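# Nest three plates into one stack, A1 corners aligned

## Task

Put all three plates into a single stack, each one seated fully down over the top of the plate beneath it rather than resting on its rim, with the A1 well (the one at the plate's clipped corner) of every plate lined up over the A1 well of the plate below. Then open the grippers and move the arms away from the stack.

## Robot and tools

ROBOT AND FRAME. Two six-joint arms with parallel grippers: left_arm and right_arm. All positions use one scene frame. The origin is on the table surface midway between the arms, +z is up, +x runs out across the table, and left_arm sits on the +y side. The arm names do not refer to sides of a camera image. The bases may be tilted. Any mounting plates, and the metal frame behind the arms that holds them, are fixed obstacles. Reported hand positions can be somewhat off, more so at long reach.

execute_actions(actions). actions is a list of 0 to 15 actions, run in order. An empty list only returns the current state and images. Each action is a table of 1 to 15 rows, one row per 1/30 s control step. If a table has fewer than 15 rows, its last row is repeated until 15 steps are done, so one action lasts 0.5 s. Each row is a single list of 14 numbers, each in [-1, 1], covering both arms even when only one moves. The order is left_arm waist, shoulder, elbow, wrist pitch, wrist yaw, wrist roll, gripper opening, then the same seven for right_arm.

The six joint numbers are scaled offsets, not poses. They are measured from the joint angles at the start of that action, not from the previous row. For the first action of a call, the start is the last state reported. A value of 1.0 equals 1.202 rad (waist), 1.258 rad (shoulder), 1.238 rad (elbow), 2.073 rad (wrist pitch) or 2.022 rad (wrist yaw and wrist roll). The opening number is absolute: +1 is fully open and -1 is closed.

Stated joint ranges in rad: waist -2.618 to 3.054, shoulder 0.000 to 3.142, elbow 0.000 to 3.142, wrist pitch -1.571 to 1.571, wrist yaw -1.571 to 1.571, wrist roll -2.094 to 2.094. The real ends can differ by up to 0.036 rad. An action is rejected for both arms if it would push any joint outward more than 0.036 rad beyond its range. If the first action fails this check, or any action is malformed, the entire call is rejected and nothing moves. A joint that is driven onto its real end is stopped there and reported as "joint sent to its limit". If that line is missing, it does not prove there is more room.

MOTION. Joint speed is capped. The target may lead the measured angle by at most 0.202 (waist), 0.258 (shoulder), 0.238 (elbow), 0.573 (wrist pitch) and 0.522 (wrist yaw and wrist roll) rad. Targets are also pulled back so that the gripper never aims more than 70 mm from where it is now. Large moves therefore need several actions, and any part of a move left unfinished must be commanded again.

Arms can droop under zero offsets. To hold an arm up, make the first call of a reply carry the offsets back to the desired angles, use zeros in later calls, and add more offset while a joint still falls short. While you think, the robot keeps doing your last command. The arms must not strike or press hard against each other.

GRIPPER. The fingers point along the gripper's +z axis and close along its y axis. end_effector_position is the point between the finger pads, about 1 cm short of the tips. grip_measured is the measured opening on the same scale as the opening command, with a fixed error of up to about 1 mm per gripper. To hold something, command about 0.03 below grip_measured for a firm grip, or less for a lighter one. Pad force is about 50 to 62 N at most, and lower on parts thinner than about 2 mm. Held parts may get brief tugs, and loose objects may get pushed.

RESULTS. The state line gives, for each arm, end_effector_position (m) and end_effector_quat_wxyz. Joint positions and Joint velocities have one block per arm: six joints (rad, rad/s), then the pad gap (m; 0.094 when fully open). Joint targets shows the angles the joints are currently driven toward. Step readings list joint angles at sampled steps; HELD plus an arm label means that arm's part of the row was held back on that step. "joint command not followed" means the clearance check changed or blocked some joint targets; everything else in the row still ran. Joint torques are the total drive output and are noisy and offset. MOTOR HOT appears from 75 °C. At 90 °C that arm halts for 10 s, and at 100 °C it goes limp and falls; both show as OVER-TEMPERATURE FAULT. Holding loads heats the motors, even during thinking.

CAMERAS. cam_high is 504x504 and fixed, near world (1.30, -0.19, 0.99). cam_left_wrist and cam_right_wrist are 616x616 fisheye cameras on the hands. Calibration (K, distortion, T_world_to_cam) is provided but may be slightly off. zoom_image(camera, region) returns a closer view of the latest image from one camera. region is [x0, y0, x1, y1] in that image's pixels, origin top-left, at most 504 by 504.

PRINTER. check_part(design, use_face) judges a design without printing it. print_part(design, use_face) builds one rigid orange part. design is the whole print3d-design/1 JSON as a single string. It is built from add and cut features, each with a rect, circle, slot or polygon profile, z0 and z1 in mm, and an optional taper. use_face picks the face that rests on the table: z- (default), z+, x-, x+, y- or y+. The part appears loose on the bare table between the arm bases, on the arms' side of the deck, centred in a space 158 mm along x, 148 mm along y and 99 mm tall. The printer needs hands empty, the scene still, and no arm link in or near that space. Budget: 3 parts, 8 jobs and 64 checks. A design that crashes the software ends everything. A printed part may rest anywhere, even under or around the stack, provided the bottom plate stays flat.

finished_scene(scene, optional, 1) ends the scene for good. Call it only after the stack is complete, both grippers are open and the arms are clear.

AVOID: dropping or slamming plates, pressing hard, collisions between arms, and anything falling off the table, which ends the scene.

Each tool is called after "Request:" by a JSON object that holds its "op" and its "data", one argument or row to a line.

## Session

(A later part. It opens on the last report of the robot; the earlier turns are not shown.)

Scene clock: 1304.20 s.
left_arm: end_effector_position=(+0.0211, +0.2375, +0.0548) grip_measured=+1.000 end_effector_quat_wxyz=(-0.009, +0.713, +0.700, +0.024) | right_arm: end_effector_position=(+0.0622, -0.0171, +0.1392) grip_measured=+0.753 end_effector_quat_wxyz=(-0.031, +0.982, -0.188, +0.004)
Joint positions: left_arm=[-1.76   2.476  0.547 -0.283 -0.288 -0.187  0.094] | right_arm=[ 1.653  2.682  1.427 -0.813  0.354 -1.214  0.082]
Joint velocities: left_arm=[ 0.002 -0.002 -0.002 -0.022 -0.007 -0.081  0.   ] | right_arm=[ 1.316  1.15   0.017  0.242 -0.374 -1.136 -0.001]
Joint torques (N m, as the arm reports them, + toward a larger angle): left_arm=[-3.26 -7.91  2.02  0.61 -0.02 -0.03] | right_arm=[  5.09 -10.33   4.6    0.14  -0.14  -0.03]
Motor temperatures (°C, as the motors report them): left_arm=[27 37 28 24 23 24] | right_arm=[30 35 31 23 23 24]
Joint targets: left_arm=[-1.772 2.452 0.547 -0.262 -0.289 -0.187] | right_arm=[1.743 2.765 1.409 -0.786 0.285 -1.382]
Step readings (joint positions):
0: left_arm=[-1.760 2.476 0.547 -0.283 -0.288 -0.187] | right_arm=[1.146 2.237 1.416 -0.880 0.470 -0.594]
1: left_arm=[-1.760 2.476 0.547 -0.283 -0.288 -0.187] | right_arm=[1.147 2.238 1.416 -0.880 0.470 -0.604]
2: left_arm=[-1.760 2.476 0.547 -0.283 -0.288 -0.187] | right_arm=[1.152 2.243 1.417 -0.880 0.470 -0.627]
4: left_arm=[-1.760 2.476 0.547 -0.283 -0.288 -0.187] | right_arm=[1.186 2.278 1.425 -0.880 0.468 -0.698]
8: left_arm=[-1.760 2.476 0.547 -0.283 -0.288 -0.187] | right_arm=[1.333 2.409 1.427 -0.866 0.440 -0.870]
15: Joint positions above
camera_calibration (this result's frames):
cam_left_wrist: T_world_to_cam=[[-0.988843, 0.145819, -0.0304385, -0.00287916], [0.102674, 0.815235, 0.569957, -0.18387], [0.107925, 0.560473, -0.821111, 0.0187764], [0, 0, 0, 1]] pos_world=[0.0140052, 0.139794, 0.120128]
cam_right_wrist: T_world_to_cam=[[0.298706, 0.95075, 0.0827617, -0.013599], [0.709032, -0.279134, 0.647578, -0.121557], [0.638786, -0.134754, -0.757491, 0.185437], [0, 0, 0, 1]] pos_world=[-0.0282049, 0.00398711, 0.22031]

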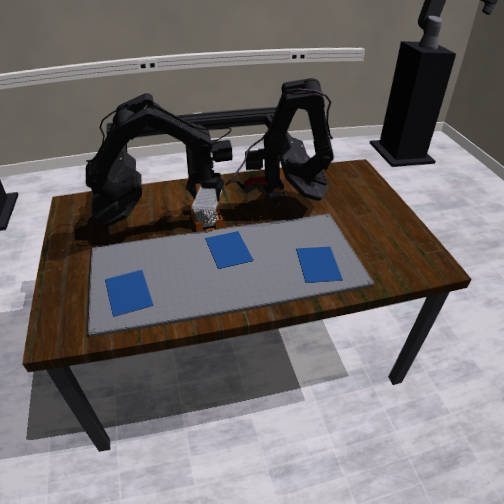

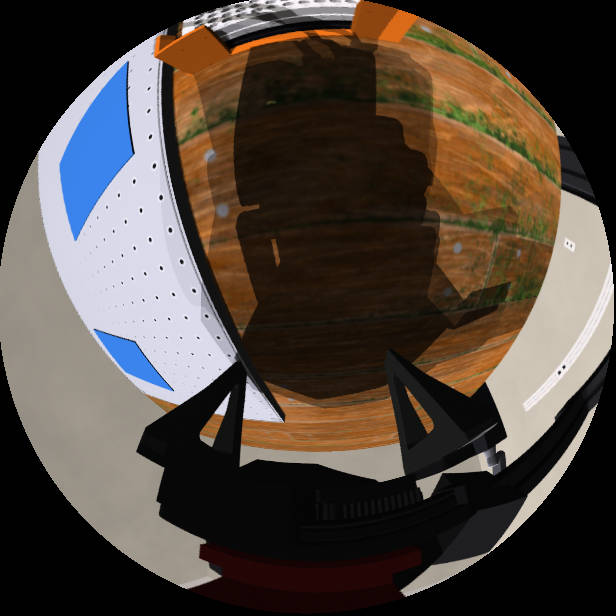

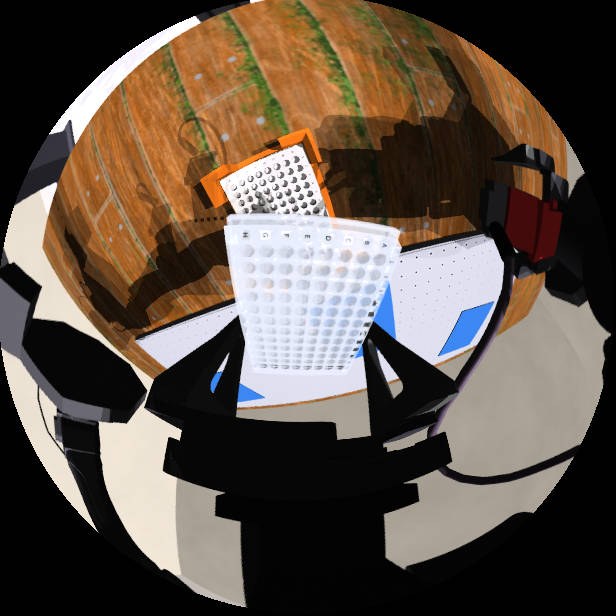

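Request:
{"op": "execute_actions", "data": {
  "actions": []
}}

Scene clock: 1307.60 s.
left_arm: end_effector_position=(+0.0211, +0.2375, +0.0548) grip_measured=+1.000 end_effector_quat_wxyz=(-0.009, +0.713, +0.700, +0.024) | right_arm: end_effector_position=(+0.0192, -0.0285, +0.1114) grip_measured=+0.753 end_effector_quat_wxyz=(+0.001, +0.998, -0.057, +0.006)
Joint positions: left_arm=[-1.76   2.476  0.547 -0.283 -0.288 -0.187  0.094] | right_arm=[ 1.743  2.779  1.414 -0.796  0.298 -1.376  0.082]
Joint velocities: left_arm=[-0.002  0.012  0.007 -0.037 -0.007  0.022  0.   ] | right_arm=[ 0.007 -0.017  0.002 -0.007  0.022 -0.022  0.001]
Joint torques (N m, as the arm reports them, + toward a larger angle): left_arm=[-3.26 -7.87  2.03  0.62 -0.02 -0.04] | right_arm=[  3.57 -13.55   5.11   0.21  -0.14  -0.08]
Motor temperatures (°C, as the motors report them): left_arm=[27 37 28 24 23 24] | right_arm=[30 36 31 23 23 24]
Joint targets: left_arm=[-1.772 2.452 0.547 -0.262 -0.289 -0.187] | right_arm=[1.743 2.766 1.409 -0.786 0.285 -1.383]
camera_calibration (this result's frames):
cam_left_wrist: T_world_to_cam=[[-0.988843, 0.145819, -0.0304385, -0.00287916], [0.102674, 0.815235, 0.569957, -0.18387], [0.107925, 0.560473, -0.821111, 0.0187764], [0, 0, 0, 1]] pos_world=[0.0140052, 0.139794, 0.120128]
cam_right_wrist: T_world_to_cam=[[0.039821, 0.999068, 0.0166753, 0.0260433], [0.751855, -0.0409511, 0.658056, -0.0714283], [0.658125, -0.0136671, -0.752785, 0.192827], [0, 0, 0, 1]] pos_world=[-0.0742377, -0.0263087, 0.191727]

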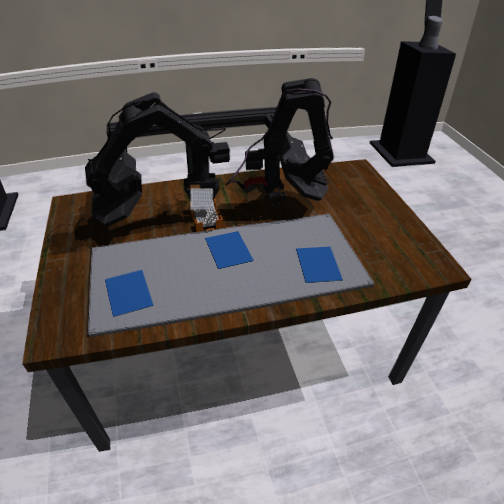

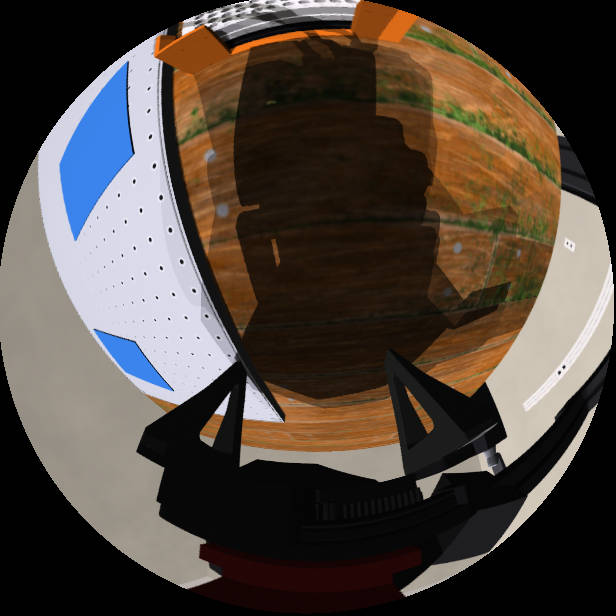

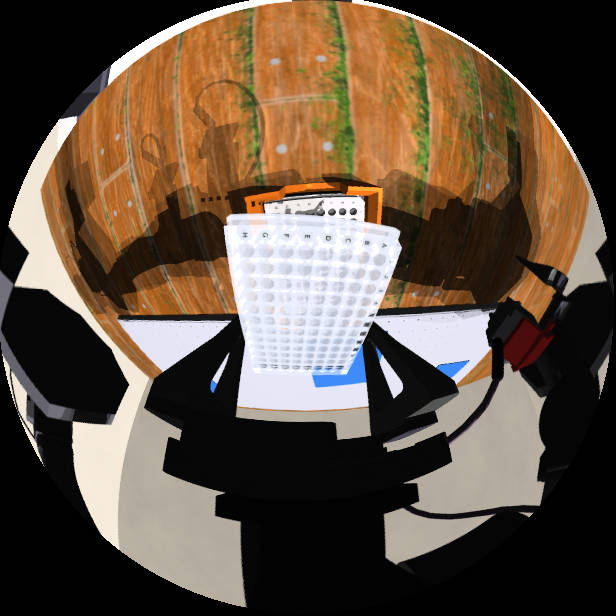

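Request:
{"op": "execute_actions", "data": {
  "actions": [
    [[-0.01,-0.019,0,0.01,0,0,1,-0.008,0.005,-0.012,0.012,-0.004,-0.01,0.72],[-0.01,-0.019,0,0.01,0,0,1,-0.012,0.012,-0.02,0.02,-0.004,-0.018,0.72],[-0.01,-0.019,0,0.01,0,0,1,-0.016,0.018,-0.027,0.028,-0.004,-0.026,0.72],[-0.01,-0.019,0,0.01,0,0,1,-0.02,0.024,-0.033,0.036,-0.004,-0.034,0.72],[-0.01,-0.019,0,0.01,0,0,1,-0.024,0.03,-0.039,0.044,-0.004,-0.042,0.72],[-0.01,-0.019,0,0.01,0,0,1,-0.027,0.035,-0.045,0.052,-0.004,-0.05,0.72],[-0.01,-0.019,0,0.01,0,0,1,-0.03,0.04,-0.05,0.06,-0.004,-0.058,0.72],[-0.01,-0.019,0,0.01,0,0,1,-0.032,0.043,-0.054,0.066,-0.004,-0.064,0.72],[-0.01,-0.019,0,0.01,0,0,1,-0.032,0.043,-0.054,0.07,-0.004,-0.067,0.72]]
  ]
}}

Scene clock: 1317.40 s.
left_arm: end_effector_position=(+0.0211, +0.2375, +0.0548) grip_measured=+1.000 end_effector_quat_wxyz=(-0.009, +0.713, +0.700, +0.024) | right_arm: end_effector_position=(+0.0187, -0.0302, +0.0800) grip_measured=+0.753 end_effector_quat_wxyz=(+0.001, +1.000, -0.015, -0.004)
Joint positions: left_arm=[-1.76   2.476  0.547 -0.283 -0.288 -0.187  0.094] | right_arm=[ 1.706  2.83   1.366 -0.682  0.298 -1.493  0.082]
Joint velocities: left_arm=[ 0.002  0.002 -0.017 -0.022 -0.081  0.007  0.   ] | right_arm=[-0.007  0.007  0.007  0.066 -0.037 -0.066 -0.001]
Joint torques (N m, as the arm reports them, + toward a larger angle): left_arm=[-3.27 -7.89  2.03  0.61  0.   -0.03] | right_arm=[  3.55 -12.12   3.82   0.22  -0.06  -0.07]
Motor temperatures (°C, as the motors report them): left_arm=[27 37 27 24 23 24] | right_arm=[29 38 30 23 23 24]
Joint targets: left_arm=[-1.772 2.452 0.547 -0.263 -0.288 -0.187] | right_arm=[1.704 2.833 1.347 -0.651 0.289 -1.512]
Step readings (joint positions):
0: left_arm=[-1.760 2.476 0.547 -0.283 -0.288 -0.187] | right_arm=[1.743 2.779 1.414 -0.796 0.298 -1.376]
1: left_arm=[-1.760 2.476 0.547 -0.283 -0.288 -0.187] | right_arm=[1.743 2.779 1.414 -0.795 0.298 -1.378]
2: left_arm=[-1.760 2.476 0.547 -0.283 -0.288 -0.187] | right_arm=[1.742 2.779 1.414 -0.792 0.298 -1.383]
4: left_arm=[-1.760 2.476 0.547 -0.283 -0.288 -0.187] | right_arm=[1.738 2.782 1.414 -0.777 0.298 -1.399]
8: left_arm=[-1.760 2.476 0.547 -0.283 -0.288 -0.187] | right_arm=[1.718 2.803 1.392 -0.719 0.298 -1.445]
15: Joint positions above
camera_calibration (this result's frames):
cam_left_wrist: T_world_to_cam=[[-0.988843, 0.145819, -0.0304385, -0.00287916], [0.102674, 0.815235, 0.569957, -0.18387], [0.107925, 0.560473, -0.821111, 0.0187764], [0, 0, 0, 1]] pos_world=[0.0140052, 0.139794, 0.120128]
cam_right_wrist: T_world_to_cam=[[-0.0433262, 0.99888, 0.0190317, 0.0296466], [0.766056, 0.0209872, 0.642432, -0.0476243], [0.641313, 0.0424135, -0.766107, 0.172595], [0, 0, 0, 1]] pos_world=[-0.0729202, -0.0359342, 0.162258]

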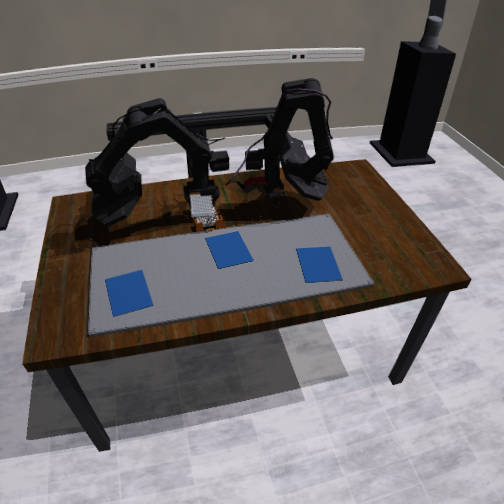

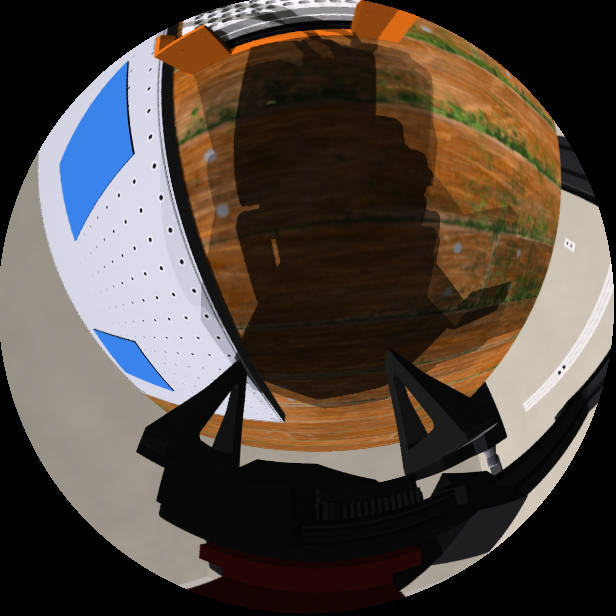

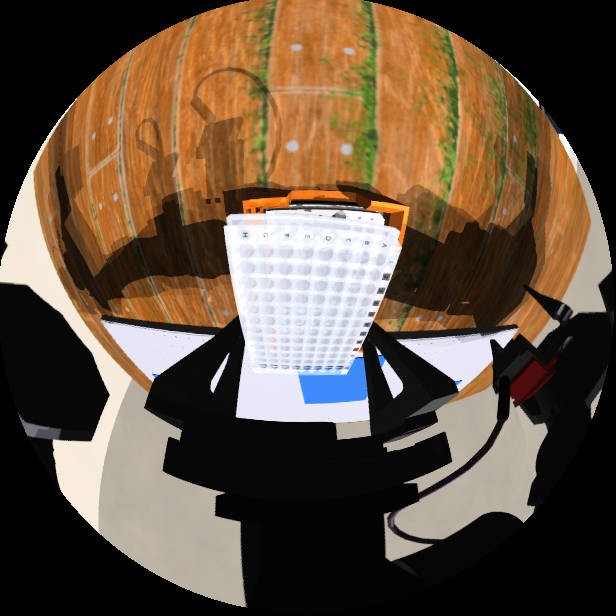

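Request:
{"op": "execute_actions", "data": {
  "actions": [
    [[-0.01,-0.019,0,0.01,0,0,1,-0.006,0.005,0.02,0.007,0.004,-0.01,0.72],[-0.01,-0.019,0,0.01,0,0,1,-0.009,0.012,0.03,0.007,0.007,-0.014,0.72],[-0.01,-0.019,0,0.01,0,0,1,-0.012,0.019,0.037,0.007,0.01,-0.018,0.72],[-0.01,-0.019,0,0.01,0,0,1,-0.014,0.026,0.043,0.007,0.011,-0.021,0.72],[-0.01,-0.019,0,0.01,0,0,1,-0.014,0.033,0.048,0.007,0.011,-0.024,0.72],[-0.01,-0.019,0,0.01,0,0,1,-0.014,0.039,0.052,0.007,0.011,-0.024,0.72],[-0.01,-0.019,0,0.01,0,0,1,-0.014,0.044,0.054,0.007,0.011,-0.024,0.72],[-0.01,-0.019,0,0.01,0,0,1,-0.014,0.048,0.054,0.007,0.011,-0.024,0.72]]
  ]
}}

Request:
{"op": "zoom_image", "data": {
  "camera": "cam_right_wrist",
  "region": [170, 160, 470, 420]
}}

Request:
{"op": "zoom_image", "data": {
  "camera": "cam_high",
  "region": [165, 170, 245, 240]
}}

Scene clock: 1330.00 s.
left_arm: end_effector_position=(+0.0211, +0.2375, +0.0548) grip_measured=+1.000 end_effector_quat_wxyz=(-0.009, +0.713, +0.700, +0.024) | right_arm: end_effector_position=(+0.0206, -0.0213, +0.0676) grip_measured=+0.753 end_effector_quat_wxyz=(-0.000, +1.000, -0.000, +0.003)
Joint positions: left_arm=[-1.76   2.476  0.547 -0.283 -0.288 -0.187  0.094] | right_arm=[ 1.694  2.883  1.404 -0.664  0.317 -1.533  0.082]
Joint velocities: left_arm=[ 0.002 -0.007 -0.007  0.037  0.022  0.007  0.   ] | right_arm=[ 0.002 -0.022  0.002  0.007  0.007  0.007  0.001]
Joint torques (N m, as the arm reports them, + toward a larger angle): left_arm=[-3.26 -7.86  2.03  0.61 -0.01 -0.04] | right_arm=[  3.41 -11.96   6.99   0.07   0.    -0.09]
Motor temperatures (°C, as the motors report them): left_arm=[27 36 27 24 23 24] | right_arm=[29 38 30 23 23 24]
Joint targets: left_arm=[-1.772 2.452 0.547 -0.263 -0.288 -0.187] | right_arm=[1.689 2.891 1.433 -0.668 0.320 -1.541]
Step readings (joint positions):
0: left_arm=[-1.760 2.476 0.547 -0.283 -0.288 -0.187] | right_arm=[1.706 2.830 1.366 -0.663 0.298 -1.505]
1: left_arm=[-1.760 2.476 0.547 -0.283 -0.288 -0.187] | right_arm=[1.706 2.830 1.366 -0.663 0.298 -1.505]
2: left_arm=[-1.760 2.476 0.547 -0.283 -0.288 -0.187] | right_arm=[1.706 2.830 1.366 -0.663 0.300 -1.507]
4: left_arm=[-1.760 2.476 0.547 -0.283 -0.288 -0.187] | right_arm=[1.704 2.836 1.373 -0.664 0.306 -1.513]
8: left_arm=[-1.760 2.476 0.547 -0.283 -0.288 -0.187] | right_arm=[1.696 2.864 1.402 -0.664 0.314 -1.526]
15: Joint positions above
camera_calibration (this result's frames):
cam_left_wrist: T_world_to_cam=[[-0.988843, 0.145819, -0.0304385, -0.00287916], [0.102674, 0.815235, 0.569957, -0.18387], [0.107925, 0.560473, -0.821111, 0.0187764], [0, 0, 0, 1]] pos_world=[0.0140052, 0.139794, 0.120128]
cam_right_wrist: T_world_to_cam=[[-0.0731542, 0.997121, 0.0199521, 0.021629], [0.756586, 0.0424505, 0.652515, -0.0413244], [0.64979, 0.0628297, -0.757513, 0.161217], [0, 0, 0, 1]] pos_world=[-0.0719097, -0.0299417, 0.148657]

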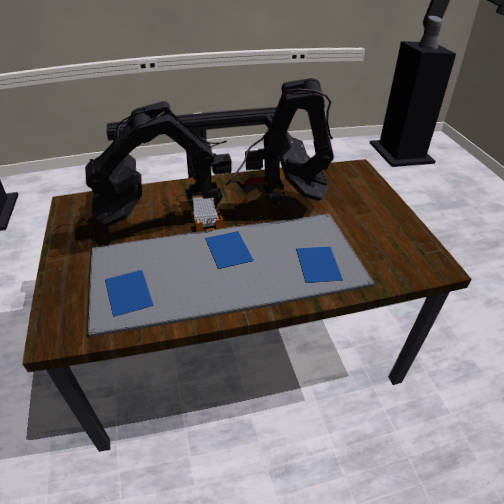

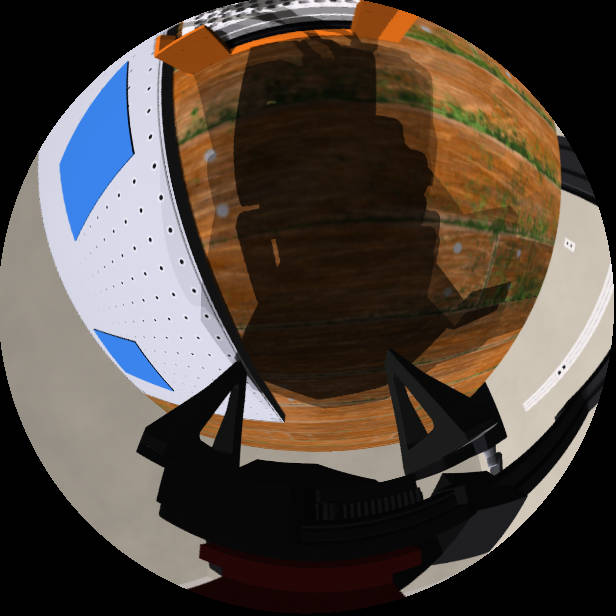

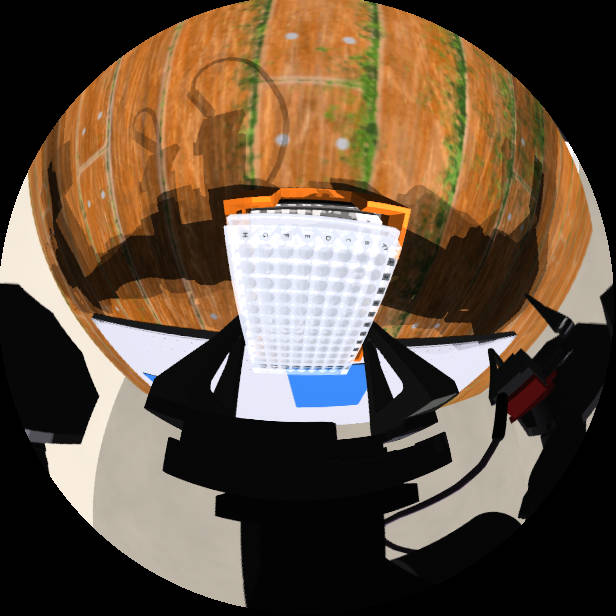

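Region (170, 160, 470, 420) of cam_right_wrist's 616x616 image, scaled by 1.680, with more detail than that image has; it fills the top 437 rows of this view, and the rest is white.

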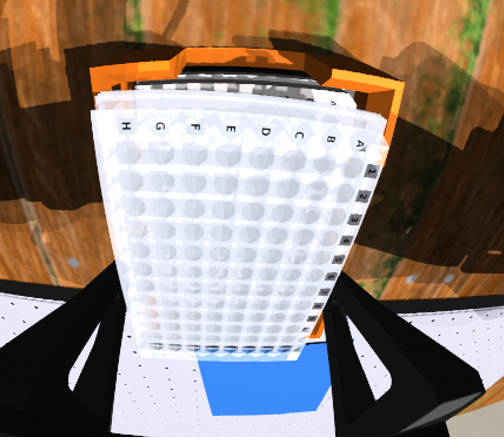

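Region (165, 170, 245, 240) of cam_high's 504x504 image, scaled by 6.300, with more detail than that image has; it fills the top 441 rows of this view, and the rest is white.

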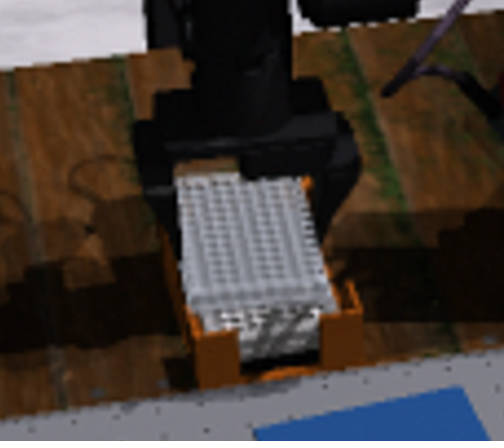

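Request:
{"op": "execute_actions", "data": {
  "actions": [
    [[-0.01,-0.019,0,0.01,0,0,1,-0.004,0.012,0.012,0.006,0,0,0.72],[-0.01,-0.019,0,0.01,0,0,1,-0.008,0.02,0.02,0.01,0,0,0.72],[-0.01,-0.019,0,0.01,0,0,1,-0.012,0.028,0.025,0.014,0,-0.004,0.72]]
  ]
}}

Scene clock: 1350.33 s.
left_arm: end_effector_position=(+0.0211, +0.2375, +0.0548) grip_measured=+1.000 end_effector_quat_wxyz=(-0.009, +0.713, +0.700, +0.024) | right_arm: end_effector_position=(+0.0198, -0.0235, +0.0580) grip_measured=+0.753 end_effector_quat_wxyz=(+0.006, +1.000, -0.001, +0.002)
Joint positions: left_arm=[-1.76   2.476  0.547 -0.283 -0.288 -0.187  0.094] | right_arm=[ 1.686  2.908  1.404 -0.65   0.319 -1.535  0.082]
Joint velocities: left_arm=[-0.007  0.002 -0.002 -0.037 -0.051  0.022  0.   ] | right_arm=[ 0.017 -0.002 -0.002 -0.066  0.022 -0.007 -0.001]
Joint torques (N m, as the arm reports them, + toward a larger angle): left_arm=[-3.25 -7.88  2.    0.6  -0.01 -0.03] | right_arm=[  3.28 -11.52   6.97   0.16  -0.03  -0.07]
Motor temperatures (°C, as the motors report them): left_arm=[27 36 27 24 23 24] | right_arm=[28 38 31 23 23 24]
Joint targets: left_arm=[-1.772 2.452 0.547 -0.263 -0.288 -0.187] | right_arm=[1.680 2.918 1.435 -0.635 0.317 -1.541]
Step readings (joint positions):
0: left_arm=[-1.760 2.476 0.547 -0.283 -0.288 -0.187] | right_arm=[1.694 2.883 1.404 -0.664 0.318 -1.535]
1: left_arm=[-1.760 2.476 0.547 -0.283 -0.288 -0.187] | right_arm=[1.694 2.883 1.404 -0.664 0.318 -1.535]
2: left_arm=[-1.760 2.476 0.547 -0.283 -0.288 -0.187] | right_arm=[1.694 2.884 1.404 -0.663 0.318 -1.535]
4: left_arm=[-1.760 2.476 0.547 -0.283 -0.288 -0.187] | right_arm=[1.693 2.890 1.404 -0.656 0.318 -1.535]
8: left_arm=[-1.760 2.476 0.547 -0.283 -0.288 -0.187] | right_arm=[1.687 2.907 1.404 -0.651 0.318 -1.535]
15: Joint positions above
camera_calibration (this result's frames):
cam_left_wrist: T_world_to_cam=[[-0.988843, 0.145819, -0.0304385, -0.00287916], [0.102674, 0.815235, 0.569957, -0.18387], [0.107925, 0.560473, -0.821111, 0.0187764], [0, 0, 0, 1]] pos_world=[0.0140052, 0.139794, 0.120128]
cam_right_wrist: T_world_to_cam=[[-0.0720629, 0.997372, 0.00743734, 0.0246692], [0.757699, 0.0498936, 0.650694, -0.0341024], [0.648613, 0.0525262, -0.759303, 0.154429], [0, 0, 0, 1]] pos_world=[-0.0725478, -0.0310145, 0.139265]

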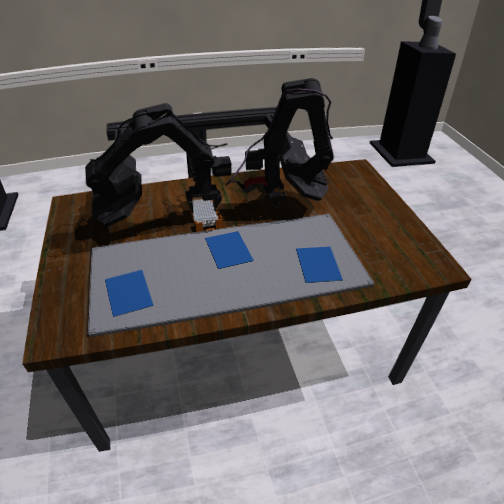

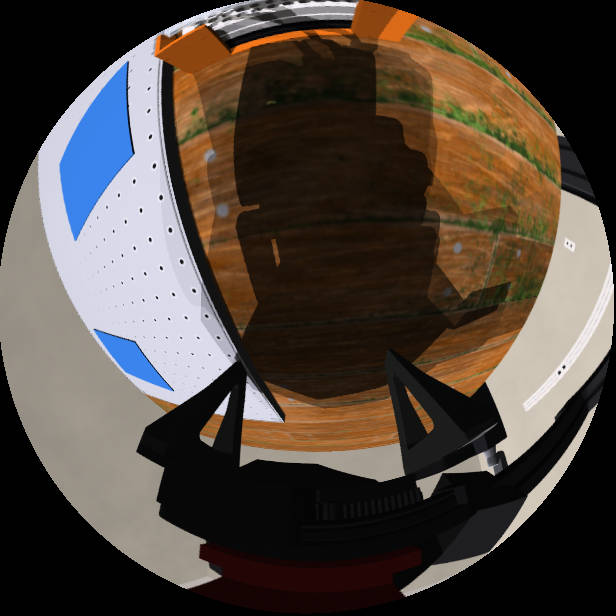

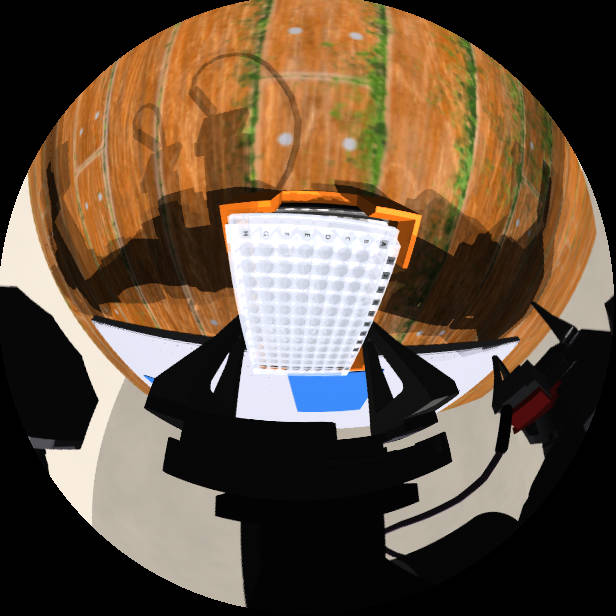

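Request:
{"op": "execute_actions", "data": {
  "actions": [
    [[-0.01,-0.019,0,0.01,0,0,1,0,0,0.03,0.0,0,0,0.72],[-0.01,-0.019,0,0.01,0,0,1,0,0.004,0.04,0.0,0,0,0.72],[-0.01,-0.019,0,0.01,0,0,1,0,0.008,0.05,0.0,0,0,0.72]]
  ]
}}

Scene clock: 1355.93 s.
left_arm: end_effector_position=(+0.0211, +0.2375, +0.0548) grip_measured=+1.000 end_effector_quat_wxyz=(-0.009, +0.713, +0.700, +0.024) | right_arm: end_effector_position=(+0.0216, -0.0098, +0.0642) grip_measured=+0.753 end_effector_quat_wxyz=(-0.010, +1.000, -0.006, +0.002)
Joint positions: left_arm=[-1.76   2.476  0.547 -0.283 -0.288 -0.187  0.094] | right_arm=[ 1.686  2.909  1.439 -0.651  0.32  -1.535  0.082]
Joint velocities: left_arm=[ 0.007  0.002  0.017 -0.022 -0.007 -0.007  0.   ] | right_arm=[-0.002 -0.007 -0.007 -0.007  0.051  0.022  0.   ]
Joint torques (N m, as the arm reports them, + toward a larger angle): left_arm=[-3.24 -7.87  2.03  0.61 -0.01 -0.03] | right_arm=[  3.89 -12.05   6.8    0.15  -0.01  -0.01]
Motor temperatures (°C, as the motors report them): left_arm=[27 36 27 24 23 24] | right_arm=[28 38 31 23 23 24]
Joint targets: left_arm=[-1.772 2.452 0.547 -0.263 -0.288 -0.187] | right_arm=[1.686 2.918 1.466 -0.650 0.320 -1.535]
Step readings (joint positions):
0: left_arm=[-1.760 2.476 0.547 -0.283 -0.288 -0.187] | right_arm=[1.686 2.908 1.404 -0.650 0.319 -1.535]
1: left_arm=[-1.760 2.476 0.547 -0.283 -0.288 -0.187] | right_arm=[1.686 2.908 1.404 -0.650 0.320 -1.535]
2: left_arm=[-1.760 2.476 0.547 -0.283 -0.288 -0.187] | right_arm=[1.686 2.908 1.406 -0.651 0.320 -1.535]
4: left_arm=[-1.760 2.476 0.547 -0.283 -0.288 -0.187] | right_arm=[1.686 2.909 1.418 -0.653 0.320 -1.535]
8: left_arm=[-1.760 2.476 0.547 -0.283 -0.288 -0.187] | right_arm=[1.686 2.909 1.439 -0.651 0.320 -1.535]
15: Joint positions above
camera_calibration (this result's frames):
cam_left_wrist: T_world_to_cam=[[-0.988843, 0.145819, -0.0304385, -0.00287916], [0.102674, 0.815235, 0.569957, -0.18387], [0.107925, 0.560473, -0.821111, 0.0187764], [0, 0, 0, 1]] pos_world=[0.0140052, 0.139794, 0.120128]
cam_right_wrist: T_world_to_cam=[[-0.0616477, 0.997325, 0.0392832, 0.00877851], [0.758195, 0.0211975, 0.651683, -0.0405475], [0.649107, 0.0699591, -0.757473, 0.157346], [0, 0, 0, 1]] pos_world=[-0.0708505, -0.0189033, 0.145265]

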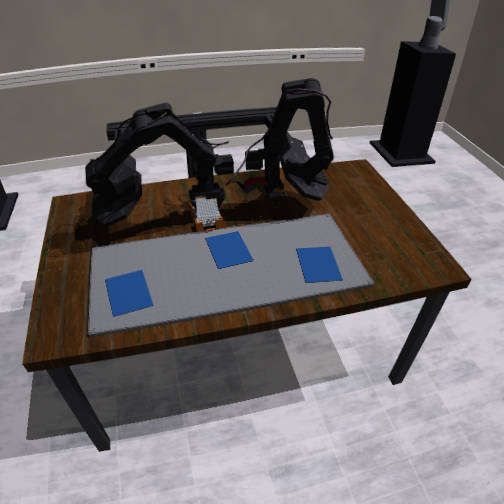

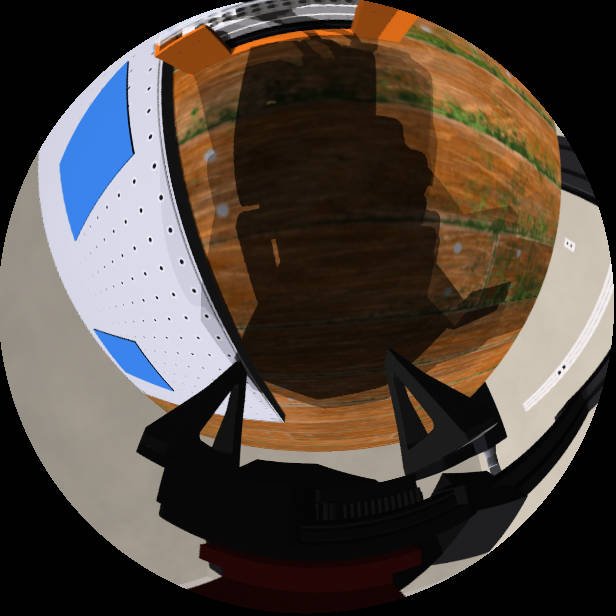

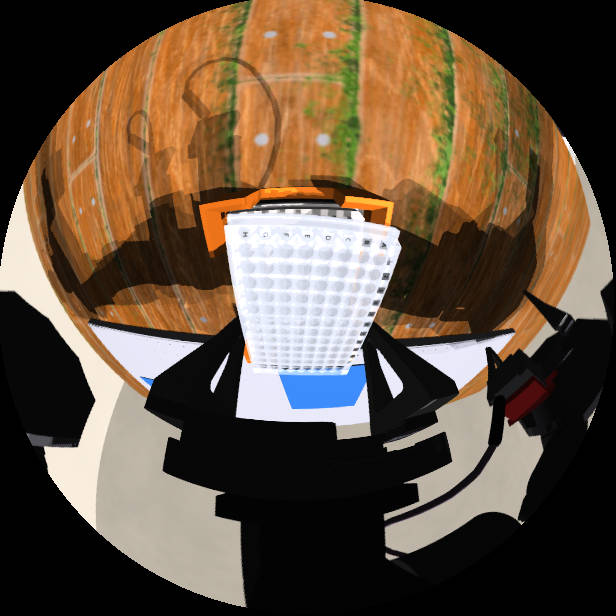

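Request:
{"op": "execute_actions", "data": {
  "actions": [
    [[-0.01,-0.019,0,0.01,0,0,1,0,0.012,0.02,0.0,0,0,0.72],[-0.01,-0.019,0,0.01,0,0,1,0,0.02,0.02,0.0,0,0,0.72],[-0.01,-0.019,0,0.01,0,0,1,0,0.032,0.02,0.0,0,0,0.72]]
  ]
}}

Scene clock: 1362.43 s.
left_arm: end_effector_position=(+0.0211, +0.2375, +0.0548) grip_measured=+1.000 end_effector_quat_wxyz=(-0.009, +0.713, +0.700, +0.024) | right_arm: end_effector_position=(+0.0182, -0.0160, +0.0532) grip_measured=+0.753 end_effector_quat_wxyz=(+0.004, +1.000, -0.002, +0.002)
Joint positions: left_arm=[-1.76   2.476  0.547 -0.283 -0.288 -0.187  0.094] | right_arm=[ 1.686  2.939  1.439 -0.65   0.32  -1.535  0.082]
Joint velocities: left_arm=[ 0.002 -0.002  0.007 -0.007  0.022 -0.11   0.   ] | right_arm=[-0.012 -0.007  0.002 -0.007 -0.051 -0.022 -0.001]
Joint torques (N m, as the arm reports them, + toward a larger angle): left_arm=[-3.27 -7.86  2.01  0.6   0.   -0.03] | right_arm=[  3.82 -12.05   6.44   0.12  -0.02  -0.01]
Motor temperatures (°C, as the motors report them): left_arm=[27 36 27 24 23 24] | right_arm=[28 38 31 23 23 24]
Joint targets: left_arm=[-1.772 2.452 0.547 -0.263 -0.288 -0.187] | right_arm=[1.686 2.949 1.464 -0.651 0.320 -1.535]
Step readings (joint positions):
0: left_arm=[-1.760 2.476 0.547 -0.283 -0.288 -0.187] | right_arm=[1.686 2.909 1.439 -0.651 0.320 -1.535]
1: left_arm=[-1.760 2.476 0.547 -0.283 -0.288 -0.187] | right_arm=[1.686 2.909 1.439 -0.651 0.320 -1.535]
2: left_arm=[-1.760 2.476 0.547 -0.283 -0.288 -0.187] | right_arm=[1.686 2.910 1.439 -0.651 0.320 -1.535]
4: left_arm=[-1.760 2.476 0.547 -0.283 -0.288 -0.187] | right_arm=[1.686 2.917 1.439 -0.651 0.320 -1.535]
8: left_arm=[-1.760 2.476 0.547 -0.283 -0.288 -0.187] | right_arm=[1.686 2.935 1.439 -0.650 0.320 -1.535]
15: Joint positions above
camera_calibration (this result's frames):
cam_left_wrist: T_world_to_cam=[[-0.988843, 0.145819, -0.0304385, -0.00287916], [0.102674, 0.815235, 0.569957, -0.18387], [0.107925, 0.560473, -0.821111, 0.0187764], [0, 0, 0, 1]] pos_world=[0.0140052, 0.139794, 0.120128]
cam_right_wrist: T_world_to_cam=[[-0.0707758, 0.997427, 0.0113929, 0.0168789], [0.757343, 0.0462996, 0.651374, -0.0302139], [0.649171, 0.0547299, -0.758671, 0.151477], [0, 0, 0, 1]] pos_world=[-0.0742577, -0.023727, 0.134409]

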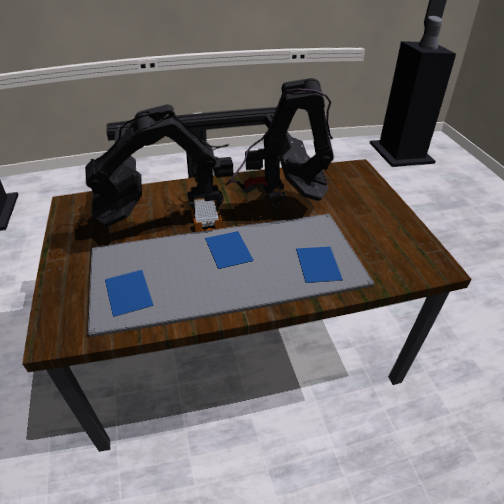

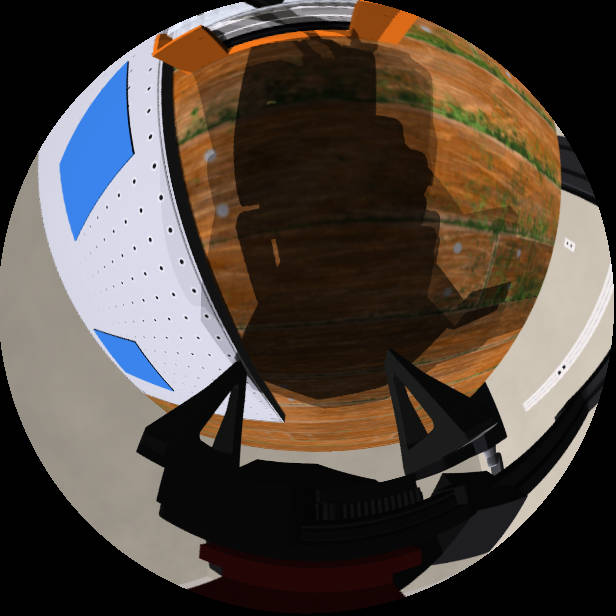

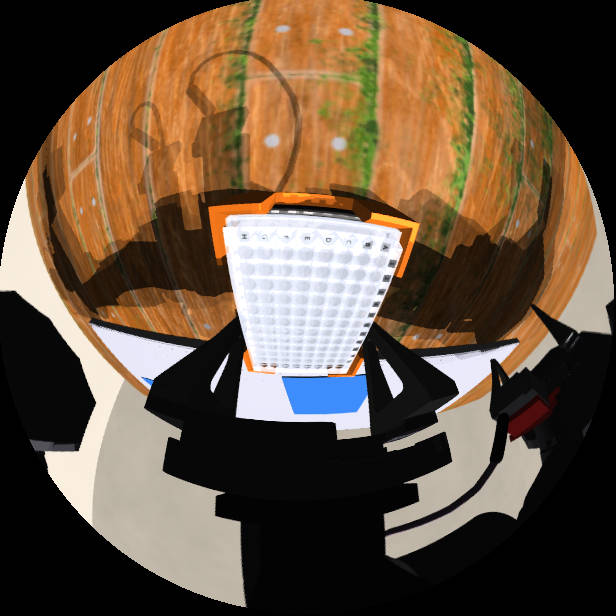

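Centred. Descend.

Request:
{"op": "execute_actions", "data": {
  "actions": [
    [[-0.01,-0.019,0,0.01,0,0,1,-0.004,0.012,0.02,0.008,0,0,0.72],[-0.01,-0.019,0,0.01,0,0,1,-0.008,0.016,0.02,0.012,0,0,0.72],[-0.01,-0.019,0,0.01,0,0,1,-0.01,0.02,0.02,0.015,0,0,0.72],[-0.01,-0.019,0,0.01,0,0,1,-0.012,0.025,0.02,0.018,0,0,0.72]]
  ]
}}

Scene clock: 1369.03 s.
left_arm: end_effector_position=(+0.0211, +0.2375, +0.0548) grip_measured=+1.000 end_effector_quat_wxyz=(-0.009, +0.713, +0.700, +0.024) | right_arm: end_effector_position=(+0.0179, -0.0148, +0.0467) grip_measured=+0.753 end_effector_quat_wxyz=(+0.002, +1.000, -0.005, +0.001)
Joint positions: left_arm=[-1.76   2.476  0.547 -0.283 -0.288 -0.187  0.094] | right_arm=[ 1.68   2.955  1.439 -0.629  0.322 -1.535  0.082]
Joint velocities: left_arm=[ 0.012  0.017 -0.002 -0.066 -0.066 -0.037  0.   ] | right_arm=[-0.002  0.007 -0.007 -0.022 -0.007  0.007 -0.001]
Joint torques (N m, as the arm reports them, + toward a larger angle): left_arm=[-3.26 -7.89  2.04  0.6   0.   -0.03] | right_arm=[  3.28 -11.5    6.55   0.25  -0.04   0.  ]
Motor temperatures (°C, as the motors report them): left_arm=[27 36 27 24 23 24] | right_arm=[28 38 31 23 23 24]
Joint targets: left_arm=[-1.772 2.452 0.547 -0.263 -0.288 -0.187] | right_arm=[1.672 2.970 1.464 -0.613 0.320 -1.535]
Step readings (joint positions):
0: left_arm=[-1.760 2.476 0.547 -0.283 -0.288 -0.187] | right_arm=[1.686 2.939 1.439 -0.650 0.320 -1.535]
1: left_arm=[-1.760 2.476 0.547 -0.283 -0.288 -0.187] | right_arm=[1.686 2.939 1.439 -0.650 0.320 -1.535]
2: left_arm=[-1.760 2.476 0.547 -0.283 -0.288 -0.187] | right_arm=[1.686 2.939 1.439 -0.648 0.320 -1.535]
4: left_arm=[-1.760 2.476 0.547 -0.283 -0.288 -0.187] | right_arm=[1.685 2.943 1.439 -0.642 0.320 -1.535]
8: left_arm=[-1.760 2.476 0.547 -0.283 -0.288 -0.187] | right_arm=[1.680 2.953 1.439 -0.631 0.322 -1.535]
15: Joint positions above
camera_calibration (this result's frames):
cam_left_wrist: T_world_to_cam=[[-0.988843, 0.145819, -0.0304385, -0.00287916], [0.102674, 0.815235, 0.569957, -0.18387], [0.107925, 0.560473, -0.821111, 0.0187764], [0, 0, 0, 1]] pos_world=[0.0140052, 0.139794, 0.120128]
cam_right_wrist: T_world_to_cam=[[-0.063618, 0.997866, 0.0147319, 0.0153776], [0.758872, 0.0387837, 0.650084, -0.0259309], [0.648125, 0.0525367, -0.759719, 0.146638], [0, 0, 0, 1]] pos_world=[-0.0743835, -0.022043, 0.128035]

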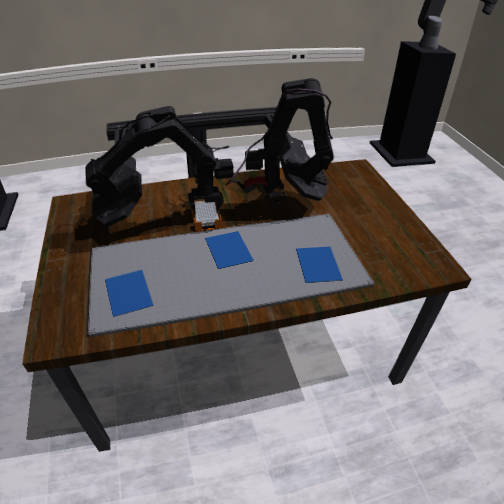

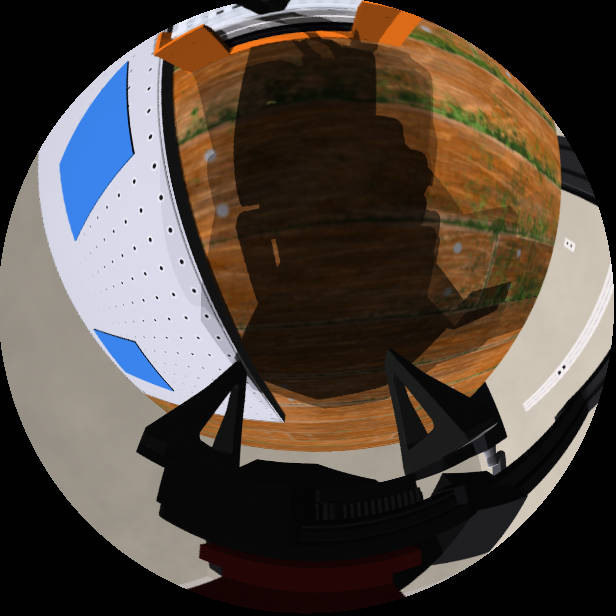

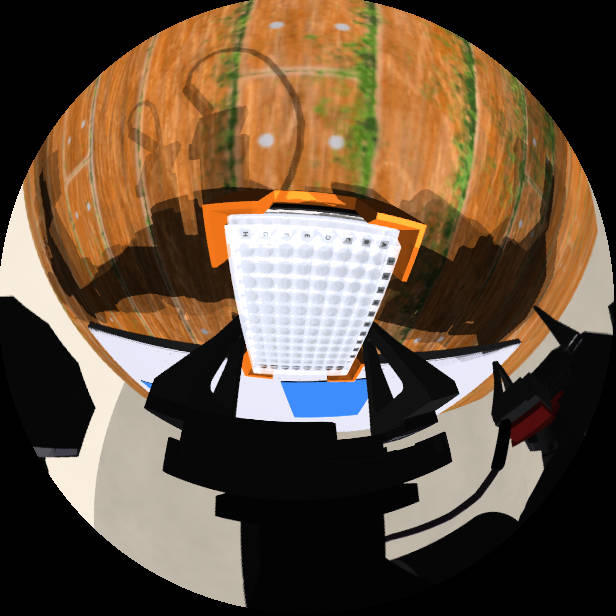

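Request:
{"op": "execute_actions", "data": {
  "actions": [
    [[-0.01,-0.019,0,0.01,0,0,1,-0.007,0.014,0.02,0.008,0,-0.004,0.72],[-0.01,-0.019,0,0.01,0,0,1,-0.008,0.018,0.02,0.01,0,-0.006,0.72],[-0.01,-0.019,0,0.01,0,0,1,-0.01,0.022,0.02,0.012,0,-0.008,0.72]]
  ]
}}

Scene clock: 1374.30 s.
left_arm: end_effector_position=(+0.0211, +0.2375, +0.0548) grip_measured=+1.000 end_effector_quat_wxyz=(-0.009, +0.713, +0.700, +0.024) | right_arm: end_effector_position=(+0.0181, -0.0144, +0.0464) grip_measured=+0.753 end_effector_quat_wxyz=(+0.002, +1.000, -0.002, +0.002)
Joint positions: left_arm=[-1.76   2.476  0.547 -0.283 -0.288 -0.187  0.094] | right_arm=[ 1.68   2.956  1.439 -0.627  0.323 -1.541  0.082]
Joint velocities: left_arm=[-0.007  0.002 -0.002 -0.022 -0.007 -0.11   0.   ] | right_arm=[-0.012 -0.002 -0.007 -0.007 -0.051  0.022  0.001]
Joint torques (N m, as the arm reports them, + toward a larger angle): left_arm=[-3.27 -7.89  2.02  0.61  0.   -0.04] | right_arm=[  2.91 -10.43   6.56   0.3   -0.04  -0.04]
Motor temperatures (°C, as the motors report them): left_arm=[27 36 27 24 23 24] | right_arm=[28 38 31 23 23 24]
Joint targets: left_arm=[-1.772 2.452 0.547 -0.263 -0.288 -0.187] | right_arm=[1.668 2.982 1.464 -0.604 0.322 -1.551]
Step readings (joint positions):
0: left_arm=[-1.760 2.476 0.547 -0.283 -0.288 -0.187] | right_arm=[1.680 2.955 1.439 -0.629 0.322 -1.535]
1: left_arm=[-1.760 2.476 0.547 -0.283 -0.288 -0.187] | right_arm=[1.680 2.955 1.439 -0.629 0.322 -1.535]
2: left_arm=[-1.760 2.476 0.547 -0.283 -0.288 -0.187] | right_arm=[1.680 2.955 1.439 -0.629 0.322 -1.536]
4: left_arm=[-1.760 2.476 0.547 -0.283 -0.288 -0.187] | right_arm=[1.680 2.956 1.439 -0.628 0.323 -1.538]
8: left_arm=[-1.760 2.476 0.547 -0.283 -0.288 -0.187] | right_arm=[1.680 2.956 1.439 -0.627 0.323 -1.540]
15: Joint positions above
camera_calibration (this result's frames):
cam_left_wrist: T_world_to_cam=[[-0.988843, 0.145819, -0.0304385, -0.00287916], [0.102674, 0.815235, 0.569957, -0.18387], [0.107925, 0.560473, -0.821111, 0.0187764], [0, 0, 0, 1]] pos_world=[0.0140052, 0.139794, 0.120128]
cam_right_wrist: T_world_to_cam=[[-0.0692577, 0.997469, 0.0160993, 0.0150435], [0.75769, 0.0420976, 0.651255, -0.0258788], [0.648929, 0.0573028, -0.758688, 0.146302], [0, 0, 0, 1]] pos_world=[-0.0742896, -0.0222995, 0.127609]

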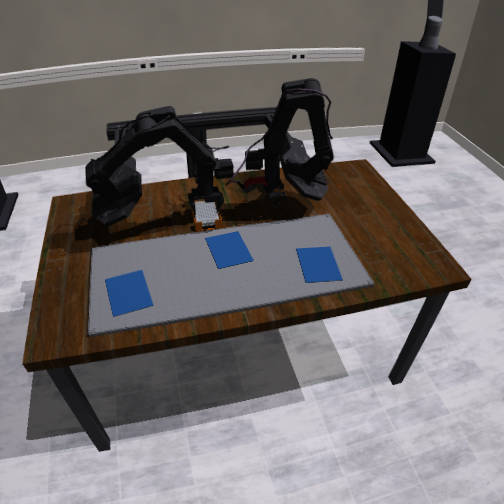

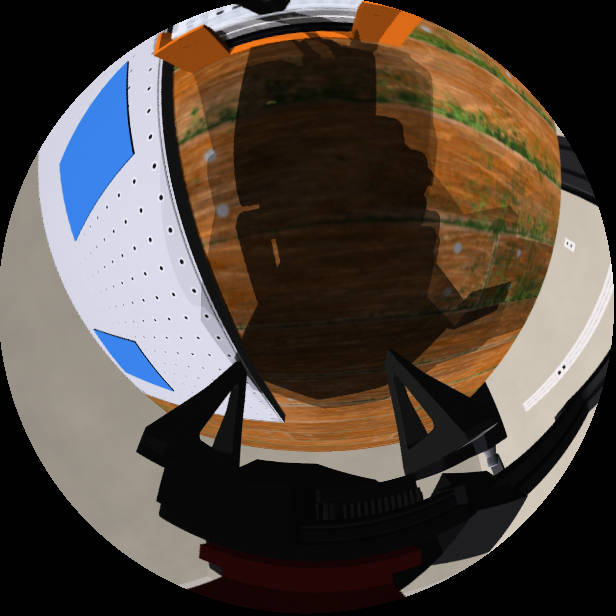

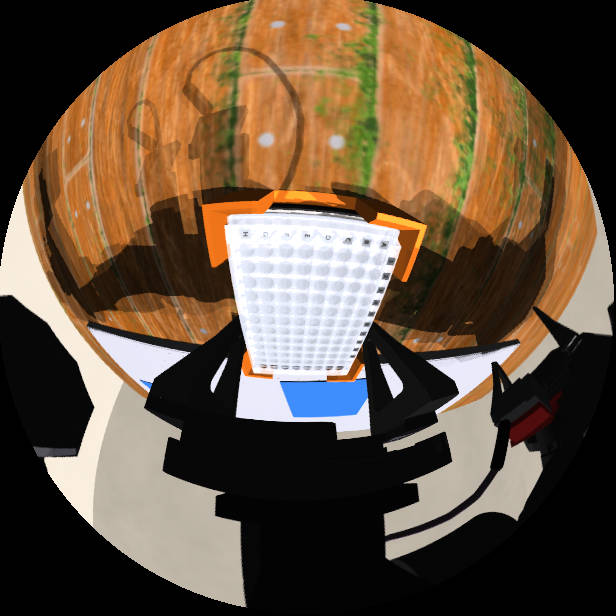

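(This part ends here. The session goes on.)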